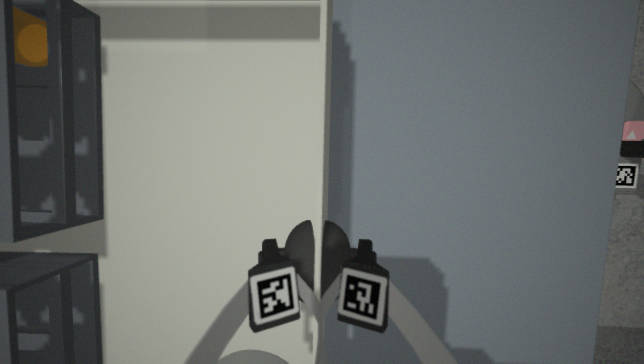

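>>> execute_actions([
  {"r2":{"joints":{"lift_m":0.93}},"r1":{"joints":{"lift_m":0.93}}},
], cameras=[])

>>> execute_actions([
  {"r2":{"joints":{"gripper_m":0.04}},"r1":{"joints":{"gripper_m":0.04}}},
], cameras=[])

>>> execute_actions([
  {"r2":{"base":{"translate_m":-0.01}},"r1":{"base":{"translate_m":0.02}}},
], cameras=[])

>>> execute_actions([
  {"r2":{"joints":{"gripper_m":-0.05}},"r1":{"joints":{"gripper_m":-0.05}}},
], cameras=[])

>>> execute_actions([
  {"r2":{"joints":{"lift_m":1.04}},"r1":{"joints":{"lift_m":1.04}}},
], cameras=["r1_wrist_camera","r2_head_camera","r1_head_camera"])

Scene clock: 150.10 s.
r1.base_odometry: x=+1.641 y=-0.731 heading=+0.070 (m, m, rad; r1's odometry frame)
r1.turned_by_wheels: +0.000 (rad since the last result)
r1.turned_by_imu: +0.000 (rad since the last result)
r1.base_tilt: forward=-1.7 right=+0.6 (deg)
r1.lidar_m: 2.75 2.27 1.63 1.54 1.59 2.17 2.56 0.87 1.18 1.13 1.17 0.82
r1.head_depth_mm: 2744 2988 - 871 714 1367 1219 / 2780 2947 1178 869 714 1366 1217 / 2753 2930 - 872 714 1370 1224 / 1388 940 1247 872 715 1370 1229 / 2645 3022 1251 758 715 1380 1233 / 2774 3082 3057 918 722 1380 1233 / 2755 3116 3057 919 722 1378 1229
r1.base_status: not commanded
r1.joint_positions: lift_m=+0.930 arm_m=+0.488 wrist_yaw_rad=+0.001 wrist_pitch_rad=-1.486 wrist_roll_rad=+1.568 gripper_m=-0.029 head_pan_rad=-1.493 head_tilt_rad=-0.692
r1.joint_status: all done
r1.motor_effort: left_wheel=-2(2) right_wheel=+1(1) lift_m=+35(42) arm_m=+4(4) wrist_yaw_rad=-1(1) wrist_pitch_rad=-7(8) wrist_roll_rad=+1(1) gripper_m=-12(12) head_pan_rad=-2(2) head_tilt_rad=-5(5) (%)
r1.hand_pose: x=-0.0215 y=-0.6300 z=+0.8113 quat_wxyz=(+0.002, +0.001, -0.736, -0.677) (m; r1's base frame)
r1.wrist_depth_mm: 182 199 194 188 184 180 175 / 203 206 200 194 191 185 179 / 192 214 206 200 197 191 185 / 197 219 214 208 202 197 191 / 204 230 223 - 209 203 197 / 203 235 230 224 216 210 205 / 220 244 199 227 225 216 212
r2.base_odometry: x=-1.260 y=-0.933 heading=+0.115 (m, m, rad; r2's odometry frame)
r2.turned_by_wheels: +0.000 (rad since the last result)
r2.turned_by_imu: +0.000 (rad since the last result)
r2.base_tilt: forward=-0.2 right=-1.8 (deg)
r2.lidar_m: 2.49 2.31 1.68 1.63 1.69 2.32 2.80 0.58 0.43 0.41 0.43 0.59
r2.head_depth_mm: 2643 2804 1045 800 662 1302 1111 / 2640 - 903 809 662 1304 1124 / 1171 883 - 813 659 1294 1115 / 1299 3001 1002 737 656 1311 1116 / 2732 3095 1068 736 652 1310 1114 / 2784 3150 1064 807 651 1339 1111 / 2803 3128 1056 802 647 1339 1105
r2.base_status: not commanded
r2.joint_positions: lift_m=+0.930 arm_m=+0.433 wrist_yaw_rad=+0.000 wrist_pitch_rad=-1.483 wrist_roll_rad=+1.568 gripper_m=-0.030 head_pan_rad=-1.507 head_tilt_rad=-0.692
r2.joint_status: all done
r2.motor_effort: left_wheel=+3(3) right_wheel=-3(2) lift_m=+38(45) arm_m=+3(3) wrist_yaw_rad=+0(0) wrist_pitch_rad=-9(9) wrist_roll_rad=+1(1) gripper_m=-11(11) head_pan_rad=+3(3) head_tilt_rad=-2(3) (%)
r2.hand_pose: x=-0.0215 y=-0.5758 z=+0.8113 quat_wxyz=(+0.001, +0.001, -0.737, -0.676) (m; r2's base frame)
r2.wrist_depth_mm: 177 200 196 195 192 191 187 / 180 201 200 198 196 193 192 / 200 208 204 201 201 199 194 / 209 211 208 206 203 202 199 / 208 216 212 209 210 206 202 / 197 220 215 - 212 209 207 / 198 223 220 219 217 215 213
pictures: none
No camera images: the call's "cameras" was empty. Leave "cameras" out to get every camera's image.

Scene clock: 151.27 s.
r1.base_odometry: x=+1.641 y=-0.731 heading=+0.070 (m, m, rad; r1's odometry frame)
r1.turned_by_wheels: +0.000 (rad since the last result)
r1.turned_by_imu: +0.000 (rad since the last result)
r1.base_tilt: forward=-1.6 right=+0.7 (deg)
r1.lidar_m: 2.75 2.27 1.63 1.54 1.59 2.17 2.56 0.87 1.18 1.13 1.17 0.82
r1.head_depth_mm: 2756 3000 - 870 712 1365 1223 / 2717 2950 1179 870 715 1370 1223 / 2748 2938 - 873 715 1374 1225 / 1378 941 1249 868 717 1378 1227 / 2644 3050 1251 758 719 1381 1230 / 2744 3057 3053 919 721 1374 1233 / 2764 3057 3062 919 723 1380 1227
r1.base_status: not commanded
r1.joint_positions: lift_m=+0.930 arm_m=+0.488 wrist_yaw_rad=+0.001 wrist_pitch_rad=-1.494 wrist_roll_rad=+1.568 gripper_m=+0.040 head_pan_rad=-1.493 head_tilt_rad=-0.692
r1.joint_status: all done
r1.motor_effort: left_wheel=-2(2) right_wheel=+0(1) lift_m=+35(35) arm_m=+3(3) wrist_yaw_rad=-1(1) wrist_pitch_rad=-3(7) wrist_roll_rad=+1(1) gripper_m=+0(78) head_pan_rad=-2(2) head_tilt_rad=-4(6) (%)
r1.hand_pose: x=-0.0215 y=-0.6280 z=+0.8114 quat_wxyz=(+0.002, +0.001, -0.733, -0.680) (m; r1's base frame)
r1.wrist_depth_mm: 191 200 194 190 186 181 176 / 186 205 200 195 191 187 181 / 190 214 207 202 198 192 186 / 195 220 215 208 203 198 192 / 206 228 222 215 210 205 199 / 205 236 230 225 215 213 208 / 221 243 208 228 228 218 216
r2.base_odometry: x=-1.260 y=-0.933 heading=+0.115 (m, m, rad; r2's odometry frame)
r2.turned_by_wheels: +0.000 (rad since the last result)
r2.turned_by_imu: +0.000 (rad since the last result)
r2.base_tilt: forward=+0.0 right=-1.9 (deg)
r2.lidar_m: 2.48 2.30 1.68 1.62 1.69 2.32 2.79 0.58 0.43 0.41 0.43 0.59
r2.head_depth_mm: 2621 2817 1050 802 664 1301 1105 / 2638 - 902 809 660 1297 1120 / 1171 886 - 811 658 1296 1119 / 1302 2996 1007 736 655 1315 1115 / 2739 3077 1073 737 654 1315 1113 / 2756 3127 1067 808 650 1332 1109 / 2818 3154 1061 805 647 1332 1108
r2.base_status: not commanded
r2.joint_positions: lift_m=+0.930 arm_m=+0.433 wrist_yaw_rad=+0.000 wrist_pitch_rad=-1.491 wrist_roll_rad=+1.568 gripper_m=+0.040 head_pan_rad=-1.507 head_tilt_rad=-0.692
r2.joint_status: all done
r2.motor_effort: left_wheel=+4(4) right_wheel=-2(3) lift_m=+38(38) arm_m=+3(3) wrist_yaw_rad=-1(1) wrist_pitch_rad=-5(9) wrist_roll_rad=+1(1) gripper_m=+1(80) head_pan_rad=+4(3) head_tilt_rad=-3(3) (%)
r2.hand_pose: x=-0.0215 y=-0.5738 z=+0.8113 quat_wxyz=(+0.001, +0.001, -0.735, -0.678) (m; r2's base frame)
r2.wrist_depth_mm: 192 199 195 195 194 192 191 / 181 202 201 198 200 195 193 / 201 207 204 202 203 199 197 / 206 212 209 206 205 204 199 / 209 215 214 210 209 208 205 / 215 220 218 216 212 212 209 / 201 222 219 220 221 215 212
pictures: none
No camera images: the call's "cameras" was empty. Leave "cameras" out to get every camera's image.

Scene clock: 153.27 s.
r1.base_odometry: x=+1.661 y=-0.730 heading=+0.070 (m, m, rad; r1's odometry frame)
r1.turned_by_wheels: +0.000 (rad since the last result)
r1.turned_by_imu: +0.000 (rad since the last result)
r1.base_tilt: forward=-1.7 right=+0.7 (deg)
r1.lidar_m: 2.74 2.27 1.63 1.54 1.59 2.17 2.58 0.89 1.18 1.13 1.16 0.80
r1.head_depth_mm: 2779 3008 - 854 712 1365 1217 / 2745 2936 1119 870 714 1373 1226 / 2758 2948 - 871 715 1364 1224 / 1380 943 1255 763 715 1374 1228 / 2670 3049 1254 816 718 1369 1233 / 2759 3019 3064 916 720 1379 1228 / 2750 3044 3087 918 722 1380 1230
r1.base_status: done
r1.joint_positions: lift_m=+0.930 arm_m=+0.488 wrist_yaw_rad=+0.001 wrist_pitch_rad=-1.494 wrist_roll_rad=+1.568 gripper_m=+0.040 head_pan_rad=-1.493 head_tilt_rad=-0.692
r1.joint_status: not commanded
r1.motor_effort: left_wheel=-2(4) right_wheel=+1(4) lift_m=+35(35) arm_m=+3(3) wrist_yaw_rad=-1(1) wrist_pitch_rad=-3(3) wrist_roll_rad=+1(0) gripper_m=+1(0) head_pan_rad=-3(3) head_tilt_rad=-4(5) (%)
r1.hand_pose: x=-0.0215 y=-0.6280 z=+0.8114 quat_wxyz=(+0.002, +0.001, -0.733, -0.680) (m; r1's base frame)
r1.wrist_depth_mm: 196 200 194 189 186 181 176 / 203 205 201 195 192 186 181 / 212 212 206 201 197 191 186 / 224 221 214 208 205 198 193 / 200 226 222 216 209 205 199 / 207 235 217 223 215 211 206 / 215 242 171 226 227 218 216
r2.base_odometry: x=-1.270 y=-0.935 heading=+0.115 (m, m, rad; r2's odometry frame)
r2.turned_by_wheels: +0.000 (rad since the last result)
r2.turned_by_imu: +0.000 (rad since the last result)
r2.base_tilt: forward=+0.0 right=-2.0 (deg)
r2.lidar_m: 2.49 2.30 1.69 1.63 1.69 2.32 2.78 0.58 0.43 0.41 0.43 0.59
r2.head_depth_mm: 2629 2831 1049 827 664 1300 1108 / 2659 - 960 764 661 1298 1124 / 882 1553 - 812 659 1296 1117 / 2641 2997 1013 732 654 1319 1120 / 2725 3061 1069 734 652 1314 1115 / 2751 3129 1069 808 651 1343 1109 / 2784 3120 1058 804 648 1333 1105
r2.base_status: done
r2.joint_positions: lift_m=+0.930 arm_m=+0.433 wrist_yaw_rad=+0.000 wrist_pitch_rad=-1.491 wrist_roll_rad=+1.568 gripper_m=+0.040 head_pan_rad=-1.507 head_tilt_rad=-0.692
r2.joint_status: not commanded
r2.motor_effort: left_wheel=+3(6) right_wheel=-2(7) lift_m=+38(38) arm_m=+3(3) wrist_yaw_rad=-1(1) wrist_pitch_rad=-5(5) wrist_roll_rad=+1(1) gripper_m=+1(1) head_pan_rad=+3(4) head_tilt_rad=-4(2) (%)
r2.hand_pose: x=-0.0215 y=-0.5738 z=+0.8113 quat_wxyz=(+0.001, +0.001, -0.735, -0.679) (m; r2's base frame)
r2.wrist_depth_mm: 194 199 197 194 194 193 189 / 180 201 200 199 199 196 193 / 203 208 205 202 202 199 198 / 204 211 209 206 206 203 201 / 210 215 211 210 208 205 205 / 217 218 218 216 212 213 210 / 200 224 222 220 219 215 213
pictures: none
No camera images: the call's "cameras" was empty. Leave "cameras" out to get every camera's image.

Scene clock: 154.67 s.
r1.base_odometry: x=+1.661 y=-0.730 heading=+0.070 (m, m, rad; r1's odometry frame)
r1.turned_by_wheels: +0.000 (rad since the last result)
r1.turned_by_imu: +0.000 (rad since the last result)
r1.base_tilt: forward=-1.6 right=+0.6 (deg)
r1.lidar_m: 2.74 2.27 1.63 1.54 1.59 2.17 2.58 0.89 1.18 1.13 1.17 0.80
r1.head_depth_mm: 2741 2963 - 857 711 1360 1215 / 2767 2930 1120 865 712 1369 1222 / 2753 2936 - 869 715 1368 1227 / 1380 945 1251 761 716 1380 1224 / 2690 3058 1252 818 718 1375 1228 / 2739 3047 3067 913 720 1375 1234 / 2768 3038 3066 921 719 1384 1231
r1.base_status: not commanded
r1.joint_positions: lift_m=+0.930 arm_m=+0.488 wrist_yaw_rad=+0.001 wrist_pitch_rad=-1.488 wrist_roll_rad=+1.568 gripper_m=-0.049 head_pan_rad=-1.493 head_tilt_rad=-0.692
r1.joint_status: all done
r1.motor_effort: left_wheel=-2(2) right_wheel=+2(1) lift_m=+36(37) arm_m=+4(3) wrist_yaw_rad=-1(1) wrist_pitch_rad=-7(7) wrist_roll_rad=+1(1) gripper_m=-19(95) head_pan_rad=-2(3) head_tilt_rad=-5(6) (%)
r1.hand_pose: x=-0.0215 y=-0.6297 z=+0.8113 quat_wxyz=(+0.002, +0.001, -0.736, -0.677) (m; r1's base frame)
r1.wrist_depth_mm: 196 199 194 188 185 180 175 / 201 205 200 193 190 184 180 / 211 211 205 201 196 191 185 / 224 219 213 207 203 197 191 / 199 226 220 - 209 202 197 / 205 234 228 224 215 209 205 / 215 242 170 227 225 217 213
r2.base_odometry: x=-1.270 y=-0.935 heading=+0.115 (m, m, rad; r2's odometry frame)
r2.turned_by_wheels: +0.000 (rad since the last result)
r2.turned_by_imu: +0.000 (rad since the last result)
r2.base_tilt: forward=-0.1 right=-2.0 (deg)
r2.lidar_m: 2.50 2.30 1.69 1.63 1.70 2.32 2.78 0.58 0.43 0.41 0.43 0.59
r2.head_depth_mm: 2647 2856 1052 828 664 1302 1103 / 2637 - 944 763 661 1297 1123 / 921 1571 - 811 659 1297 1119 / 2620 3005 1013 734 655 1322 1117 / 2721 3072 1068 735 652 1317 1113 / 2763 3123 1064 808 650 1347 1111 / 2787 3189 1055 802 649 1342 1109
r2.base_status: not commanded
r2.joint_positions: lift_m=+0.930 arm_m=+0.433 wrist_yaw_rad=+0.000 wrist_pitch_rad=-1.485 wrist_roll_rad=+1.569 gripper_m=-0.049 head_pan_rad=-1.507 head_tilt_rad=-0.692
r2.joint_status: all done
r2.motor_effort: left_wheel=+3(3) right_wheel=-3(2) lift_m=+38(38) arm_m=+3(3) wrist_yaw_rad=+0(0) wrist_pitch_rad=-8(8) wrist_roll_rad=+0(1) gripper_m=-17(94) head_pan_rad=+3(3) head_tilt_rad=-3(4) (%)
r2.hand_pose: x=-0.0215 y=-0.5753 z=+0.8113 quat_wxyz=(+0.001, +0.001, -0.737, -0.676) (m; r2's base frame)
r2.wrist_depth_mm: 190 197 194 192 192 192 188 / 180 201 198 198 197 194 191 / 202 205 201 201 200 197 196 / 204 207 207 206 206 200 200 / 205 214 210 209 209 205 203 / 212 218 217 - 213 211 208 / 199 222 219 219 219 216 212
pictures: none
No camera images: the call's "cameras" was empty. Leave "cameras" out to get every camera's image.

Scene clock: 156.50 s.
r1.base_odometry: x=+1.661 y=-0.730 heading=+0.070 (m, m, rad; r1's odometry frame)
r1.turned_by_wheels: +0.000 (rad since the last result)
r1.turned_by_imu: +0.000 (rad since the last result)
r1.base_tilt: forward=-1.7 right=+0.6 (deg)
r1.lidar_m: 2.73 2.27 1.63 1.54 1.59 2.17 2.58 0.89 1.18 1.13 1.16 0.80
r1.head_depth_mm: 2665 3106 1232 870 712 1365 1224 / 2686 3029 827 714 715 1368 1221 / 1313 - 881 815 715 1370 1227 / 823 2918 788 716 716 1370 1227 / 2752 3106 1080 820 718 1375 1230 / 2770 3062 3074 914 719 1375 1230 / 2753 3049 3040 918 720 1379 1230
r1.base_status: not commanded
r1.joint_positions: lift_m=+1.039 arm_m=+0.488 wrist_yaw_rad=+0.001 wrist_pitch_rad=-1.488 wrist_roll_rad=+1.568 gripper_m=-0.049 head_pan_rad=-1.493 head_tilt_rad=-0.692
r1.joint_status: all done
r1.motor_effort: left_wheel=-2(2) right_wheel=+1(2) lift_m=+49(51) arm_m=+4(4) wrist_yaw_rad=-1(1) wrist_pitch_rad=-6(7) wrist_roll_rad=+1(1) gripper_m=-18(19) head_pan_rad=-3(3) head_tilt_rad=-5(5) (%)
r1.hand_pose: x=-0.0215 y=-0.6296 z=+0.9208 quat_wxyz=(+0.002, +0.001, -0.735, -0.678) (m; r1's base frame)
r1.wrist_depth_mm: 182 200 195 190 285 277 933 / 204 207 201 198 293 284 - / 212 212 208 203 302 294 - / 223 218 213 210 313 305 - / 199 225 220 - 323 313 - / 205 233 227 222 332 325 - / 211 240 169 224 346 341 -
r2.base_odometry: x=-1.270 y=-0.935 heading=+0.115 (m, m, rad; r2's odometry frame)
r2.turned_by_wheels: +0.000 (rad since the last result)
r2.turned_by_imu: +0.000 (rad since the last result)
r2.base_tilt: forward=+0.0 right=-1.9 (deg)
r2.lidar_m: 2.50 2.30 1.69 1.63 1.69 2.32 2.78 0.58 0.43 0.41 0.43 0.59
r2.head_depth_mm: 2688 2922 1095 799 664 1303 1106 / - 837 762 743 661 1292 1121 / 798 - 782 765 659 1294 1118 / 2681 2869 777 764 654 1319 1115 / 2725 3043 636 759 652 1315 1107 / 2751 3103 1063 808 651 1346 1114 / 2781 3163 1059 805 648 1337 1107
r2.base_status: not commanded
r2.joint_positions: lift_m=+1.040 arm_m=+0.433 wrist_yaw_rad=+0.000 wrist_pitch_rad=-1.485 wrist_roll_rad=+1.569 gripper_m=-0.049 head_pan_rad=-1.507 head_tilt_rad=-0.692
r2.joint_status: all done
r2.motor_effort: left_wheel=+3(3) right_wheel=-2(2) lift_m=+54(57) arm_m=+3(3) wrist_yaw_rad=+0(0) wrist_pitch_rad=-8(8) wrist_roll_rad=+1(1) gripper_m=-17(17) head_pan_rad=+3(3) head_tilt_rad=-3(4) (%)
r2.hand_pose: x=-0.0215 y=-0.5753 z=+0.9208 quat_wxyz=(+0.001, +0.001, -0.737, -0.676) (m; r2's base frame)
r2.wrist_depth_mm: 192 194 192 193 293 292 968 / 193 199 195 196 299 295 - / 198 203 202 201 307 302 - / 203 209 205 204 313 309 - / 197 212 211 209 320 312 - / 211 219 217 - 326 322 - / 198 225 221 224 333 328 -
pictures: r1_head_camera (sideways: a quarter turn clockwise sets it upright), r1_wrist_camera, r2_head_camera (sideways: a quarter turn clockwise sets it upright)
camera_calibration (this result's frames):
r1_head_camera: T_world_to_cam=[[-0.00209517, 0.597295, -0.802019, 1.06515], [0.999692, 0.0210914, 0.013096, -0.0244415], [0.0247378, -0.801744, -0.597155, 0.736452], [0, 0, 0, 1]] pos_world=[0.00844736, -0.0452468, 1.29437]
r1_wrist_camera: T_world_to_cam=[[-0.046487, 0.994177, -0.0972206, 0.71087], [0.978854, 0.0647462, 0.194046, -0.0916114], [0.19921, -0.0861442, -0.976163, 1.01274], [0, 0, 0, 1]] pos_world=[-0.0790282, -0.613557, 1.07549]
r2_head_camera: T_world_to_cam=[[-0.0826251, 0.629482, -0.77261, 1.02321], [0.99436, 0.103797, -0.0217713, 0.0288154], [0.0664901, -0.770051, -0.634508, 0.780886], [0, 0, 0, 1]] pos_world=[0.00396864, -0.0457594, 1.28665]
Images, in order (width x height): r1_head_camera 896x504, r1_wrist_camera 644x364, r2_head_camera 896x504.

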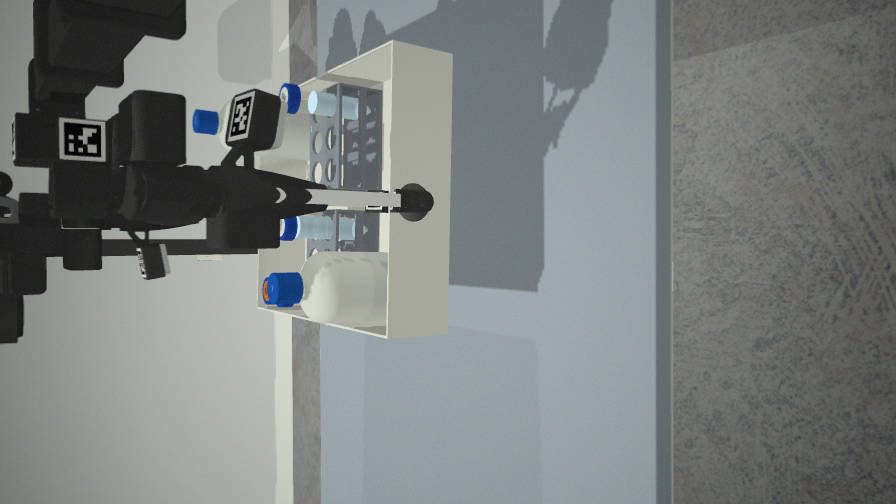

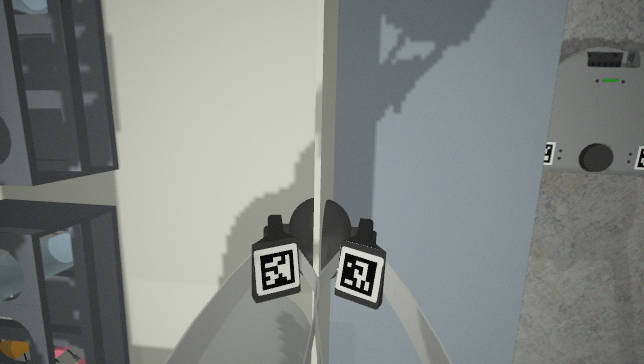

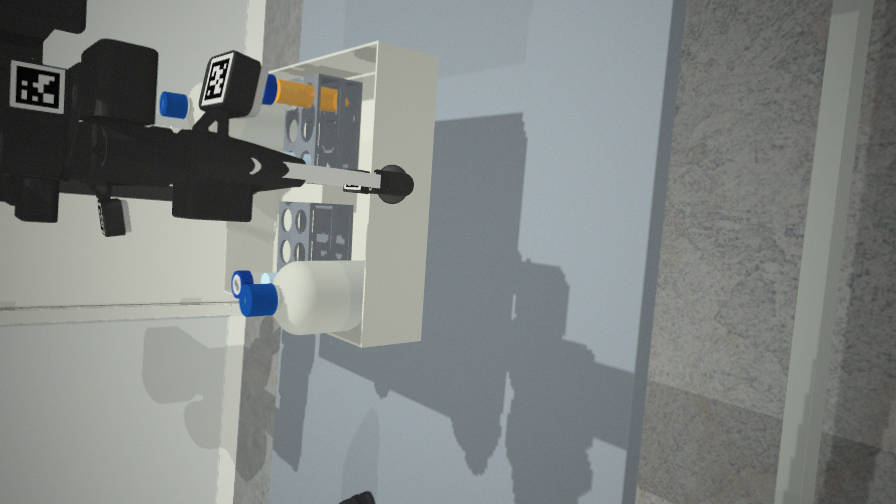

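Nearly level. Drive, monitoring arm and pitch efforts.

>>> execute_actions([
  {"r2":{"base":{"translate_m":0.4}},"r1":{"base":{"translate_m":-0.4}}},
], cameras=["r1_head_camera","r2_head_camera"])

Scene clock: 163.60 s.
r1.base_odometry: x=+1.262 y=-0.758 heading=+0.070 (m, m, rad; r1's odometry frame)
r1.turned_by_wheels: +0.000 (rad since the last result)
r1.turned_by_imu: +0.002 (rad since the last result)
r1.base_tilt: forward=-1.7 right=+0.8 (deg)
r1.lidar_m: 3.15 2.25 1.60 1.53 1.61 2.16 2.19 2.19 0.60 1.14 1.18 1.15
r1.head_depth_mm: 2675 3107 1232 867 712 1408 1219 / 2692 3054 827 722 716 1402 1220 / 2630 - 842 815 715 1410 1228 / 832 2918 793 818 715 1406 1220 / 2798 3052 1081 847 718 1413 1222 / 2740 3046 1255 917 720 1408 1233 / 2771 3075 1264 915 721 1409 1230
r1.base_status: done
r1.joint_positions: lift_m=+1.039 arm_m=+0.488 wrist_yaw_rad=+0.001 wrist_pitch_rad=-1.475 wrist_roll_rad=+1.568 gripper_m=-0.049 head_pan_rad=-1.493 head_tilt_rad=-0.692
r1.joint_status: not commanded
r1.motor_effort: left_wheel=-1(5) right_wheel=+0(4) lift_m=+48(48) arm_m=+2(4) wrist_yaw_rad=-1(1) wrist_pitch_rad=-13(13) wrist_roll_rad=+1(1) gripper_m=-20(21) head_pan_rad=-2(2) head_tilt_rad=-6(5) (%)
r1.hand_pose: x=-0.0215 y=-0.6330 z=+0.9208 quat_wxyz=(+0.002, +0.001, -0.740, -0.673) (m; r1's base frame)
r1.wrist_depth_mm: 184 203 196 193 286 275 900 / 205 209 202 199 293 285 - / 194 215 208 205 303 293 - / 229 221 214 212 311 302 - / 201 227 221 - 320 313 - / 207 235 227 218 331 325 - / 215 242 170 205 345 337 -
r2.base_odometry: x=-0.873 y=-0.889 heading=+0.115 (m, m, rad; r2's odometry frame)
r2.turned_by_wheels: +0.000 (rad since the last result)
r2.turned_by_imu: -0.004 (rad since the last result)
r2.base_tilt: forward=-0.1 right=-1.9 (deg)
r2.lidar_m: 2.10 2.30 1.68 1.63 1.69 2.31 3.17 0.59 0.43 0.41 0.43 2.32
r2.head_depth_mm: 2698 2946 1102 799 664 1294 1128 / - 852 761 745 663 1296 1124 / 799 - 783 768 657 1320 1104 / 2661 2956 779 761 656 1317 1118 / 2733 3055 642 758 653 1317 1113 / 2774 3109 1065 806 651 1340 1109 / 2808 3157 2608 806 650 836 1129
r2.base_status: done
r2.joint_positions: lift_m=+1.040 arm_m=+0.433 wrist_yaw_rad=+0.000 wrist_pitch_rad=-1.473 wrist_roll_rad=+1.569 gripper_m=-0.049 head_pan_rad=-1.507 head_tilt_rad=-0.692
r2.joint_status: not commanded
r2.motor_effort: left_wheel=+4(9) right_wheel=-3(5) lift_m=+54(54) arm_m=+2(3) wrist_yaw_rad=+0(1) wrist_pitch_rad=-14(14) wrist_roll_rad=+1(1) gripper_m=-18(18) head_pan_rad=+3(3) head_tilt_rad=-4(2) (%)
r2.hand_pose: x=-0.0215 y=-0.5783 z=+0.9208 quat_wxyz=(+0.001, +0.001, -0.740, -0.672) (m; r2's base frame)
r2.wrist_depth_mm: 195 194 194 191 297 289 - / 197 199 196 196 297 293 977 / 202 204 201 199 308 301 - / 205 210 206 205 311 303 - / 211 217 213 209 316 315 - / 201 220 216 - 322 322 - / 198 227 221 222 336 325 -
pictures: r1_head_camera (sideways: a quarter turn clockwise sets it upright), r2_head_camera (sideways: a quarter turn clockwise sets it upright)
camera_calibration (this result's frames):
r1_head_camera: T_world_to_cam=[[-0.00209504, 0.597295, -0.802019, 1.06515], [0.999692, 0.0210911, 0.013096, -0.0244414], [0.0247376, -0.801744, -0.597155, 0.736452], [0, 0, 0, 1]] pos_world=[0.00844735, -0.0452468, 1.29437]
r2_head_camera: T_world_to_cam=[[-0.0826252, 0.629482, -0.77261, 1.02321], [0.99436, 0.103797, -0.0217713, 0.0288154], [0.0664902, -0.770051, -0.634508, 0.780886], [0, 0, 0, 1]] pos_world=[0.00396864, -0.0457594, 1.28665]
Images, in order (width x height): r1_head_camera 896x504, r2_head_camera 896x504.

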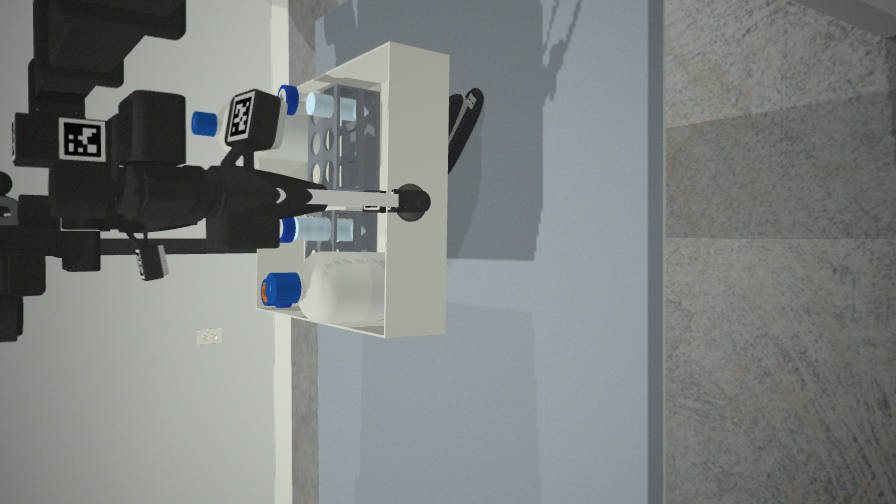

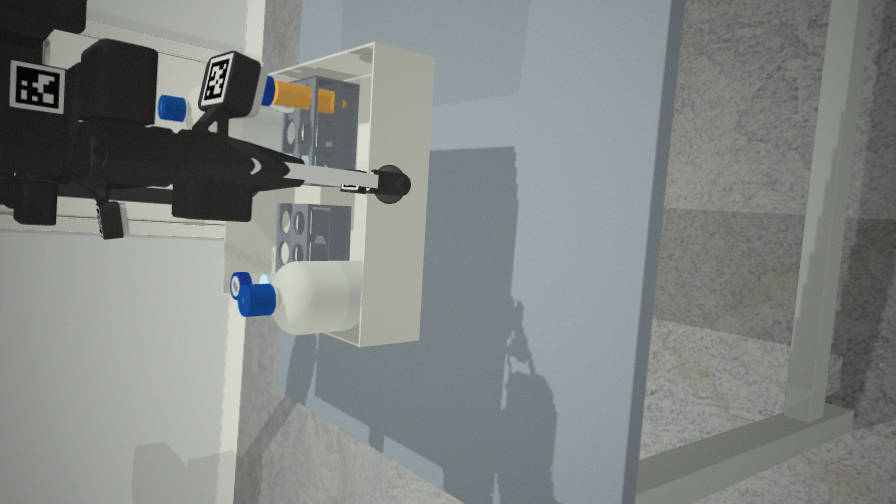

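>>> execute_actions([
  {"r2":{"base":{"translate_m":0.5},"joints":{"arm_m":0.447}},"r1":{"base":{"translate_m":-0.5}}},
], cameras=["r1_head_camera"])

Scene clock: 173.57 s.
r1.base_odometry: x=+0.763 y=-0.793 heading=+0.070 (m, m, rad; r1's odometry frame)
r1.turned_by_wheels: +0.000 (rad since the last result)
r1.turned_by_imu: +0.002 (rad since the last result)
r1.base_tilt: forward=-1.7 right=+0.7 (deg)
r1.lidar_m: 3.65 2.23 1.59 1.54 1.59 2.15 3.10 1.70 3.40 0.51 0.51 1.60
r1.head_depth_mm: 2693 3107 2992 2124 1748 1433 1217 / 2679 3034 826 720 1731 1429 1228 / 2644 - 842 1259 1747 1439 1226 / 827 1635 808 1807 1741 1443 1223 / 2775 3083 988 878 765 872 1154 / 2811 3086 1254 913 719 1375 1230 / 2758 3088 1257 917 721 1406 1229
r1.base_status: done
r1.joint_positions: lift_m=+1.039 arm_m=+0.488 wrist_yaw_rad=+0.001 wrist_pitch_rad=-1.481 wrist_roll_rad=+1.567 gripper_m=-0.049 head_pan_rad=-1.493 head_tilt_rad=-0.692
r1.joint_status: not commanded
r1.motor_effort: left_wheel=-1(5) right_wheel=+0(5) lift_m=+49(48) arm_m=+2(2) wrist_yaw_rad=-1(1) wrist_pitch_rad=-11(13) wrist_roll_rad=+1(2) gripper_m=-20(19) head_pan_rad=-3(3) head_tilt_rad=-6(4) (%)
r1.hand_pose: x=-0.0215 y=-0.6316 z=+0.9208 quat_wxyz=(+0.002, +0.001, -0.738, -0.675) (m; r1's base frame)
r1.wrist_depth_mm: 184 201 197 194 987 949 933 / 205 208 202 199 - 979 - / 212 214 207 204 - - - / 227 221 214 211 - - - / 202 227 221 - - - - / 206 234 227 220 446 - - / 215 241 170 214 346 - -
r2.base_odometry: x=-0.376 y=-0.831 heading=+0.115 (m, m, rad; r2's odometry frame)
r2.turned_by_wheels: +0.000 (rad since the last result)
r2.turned_by_imu: -0.004 (rad since the last result)
r2.base_tilt: forward=-0.1 right=-2.0 (deg)
r2.lidar_m: 1.62 2.32 1.69 1.62 1.69 2.31 1.64 0.59 0.44 1.06 3.24 1.62
r2.head_depth_mm: 2677 2942 1098 824 663 1271 1127 / - 851 777 799 1502 1297 998 / 784 - 788 1827 1582 1355 1160 / 2672 2935 761 1820 1613 1347 1160 / 2735 3046 648 1859 1617 1345 1158 / 2746 3108 2636 1987 1600 1333 1153 / 2784 3152 2615 1977 1604 1341 1146
r2.base_status: done
r2.joint_positions: lift_m=+1.040 arm_m=+0.447 wrist_yaw_rad=+0.000 wrist_pitch_rad=-1.479 wrist_roll_rad=+1.569 gripper_m=-0.049 head_pan_rad=-1.507 head_tilt_rad=-0.692
r2.joint_status: all done
r2.motor_effort: left_wheel=+5(10) right_wheel=-4(5) lift_m=+54(54) arm_m=+2(3) wrist_yaw_rad=+0(0) wrist_pitch_rad=-11(14) wrist_roll_rad=+1(1) gripper_m=-18(18) head_pan_rad=+3(3) head_tilt_rad=-4(3) (%)
r2.hand_pose: x=-0.0215 y=-0.5909 z=+0.9208 quat_wxyz=(+0.001, +0.001, -0.739, -0.674) (m; r2's base frame)
r2.wrist_depth_mm: 191 195 192 191 298 290 926 / 195 199 197 195 300 293 975 / 201 205 202 200 - - - / 202 211 207 205 - - - / 199 213 213 - - - - / 206 220 215 - - - - / 199 225 221 224 - - -
pictures: r1_head_camera (sideways: a quarter turn clockwise sets it upright)
camera_calibration (this result's frames):
r1_head_camera: T_world_to_cam=[[-0.00209517, 0.597295, -0.802019, 1.06515], [0.999692, 0.0210914, 0.013096, -0.0244415], [0.0247378, -0.801744, -0.597155, 0.736452], [0, 0, 0, 1]] pos_world=[0.00844736, -0.0452468, 1.29437]
Images, in order (width x height): r1_head_camera 896x504.

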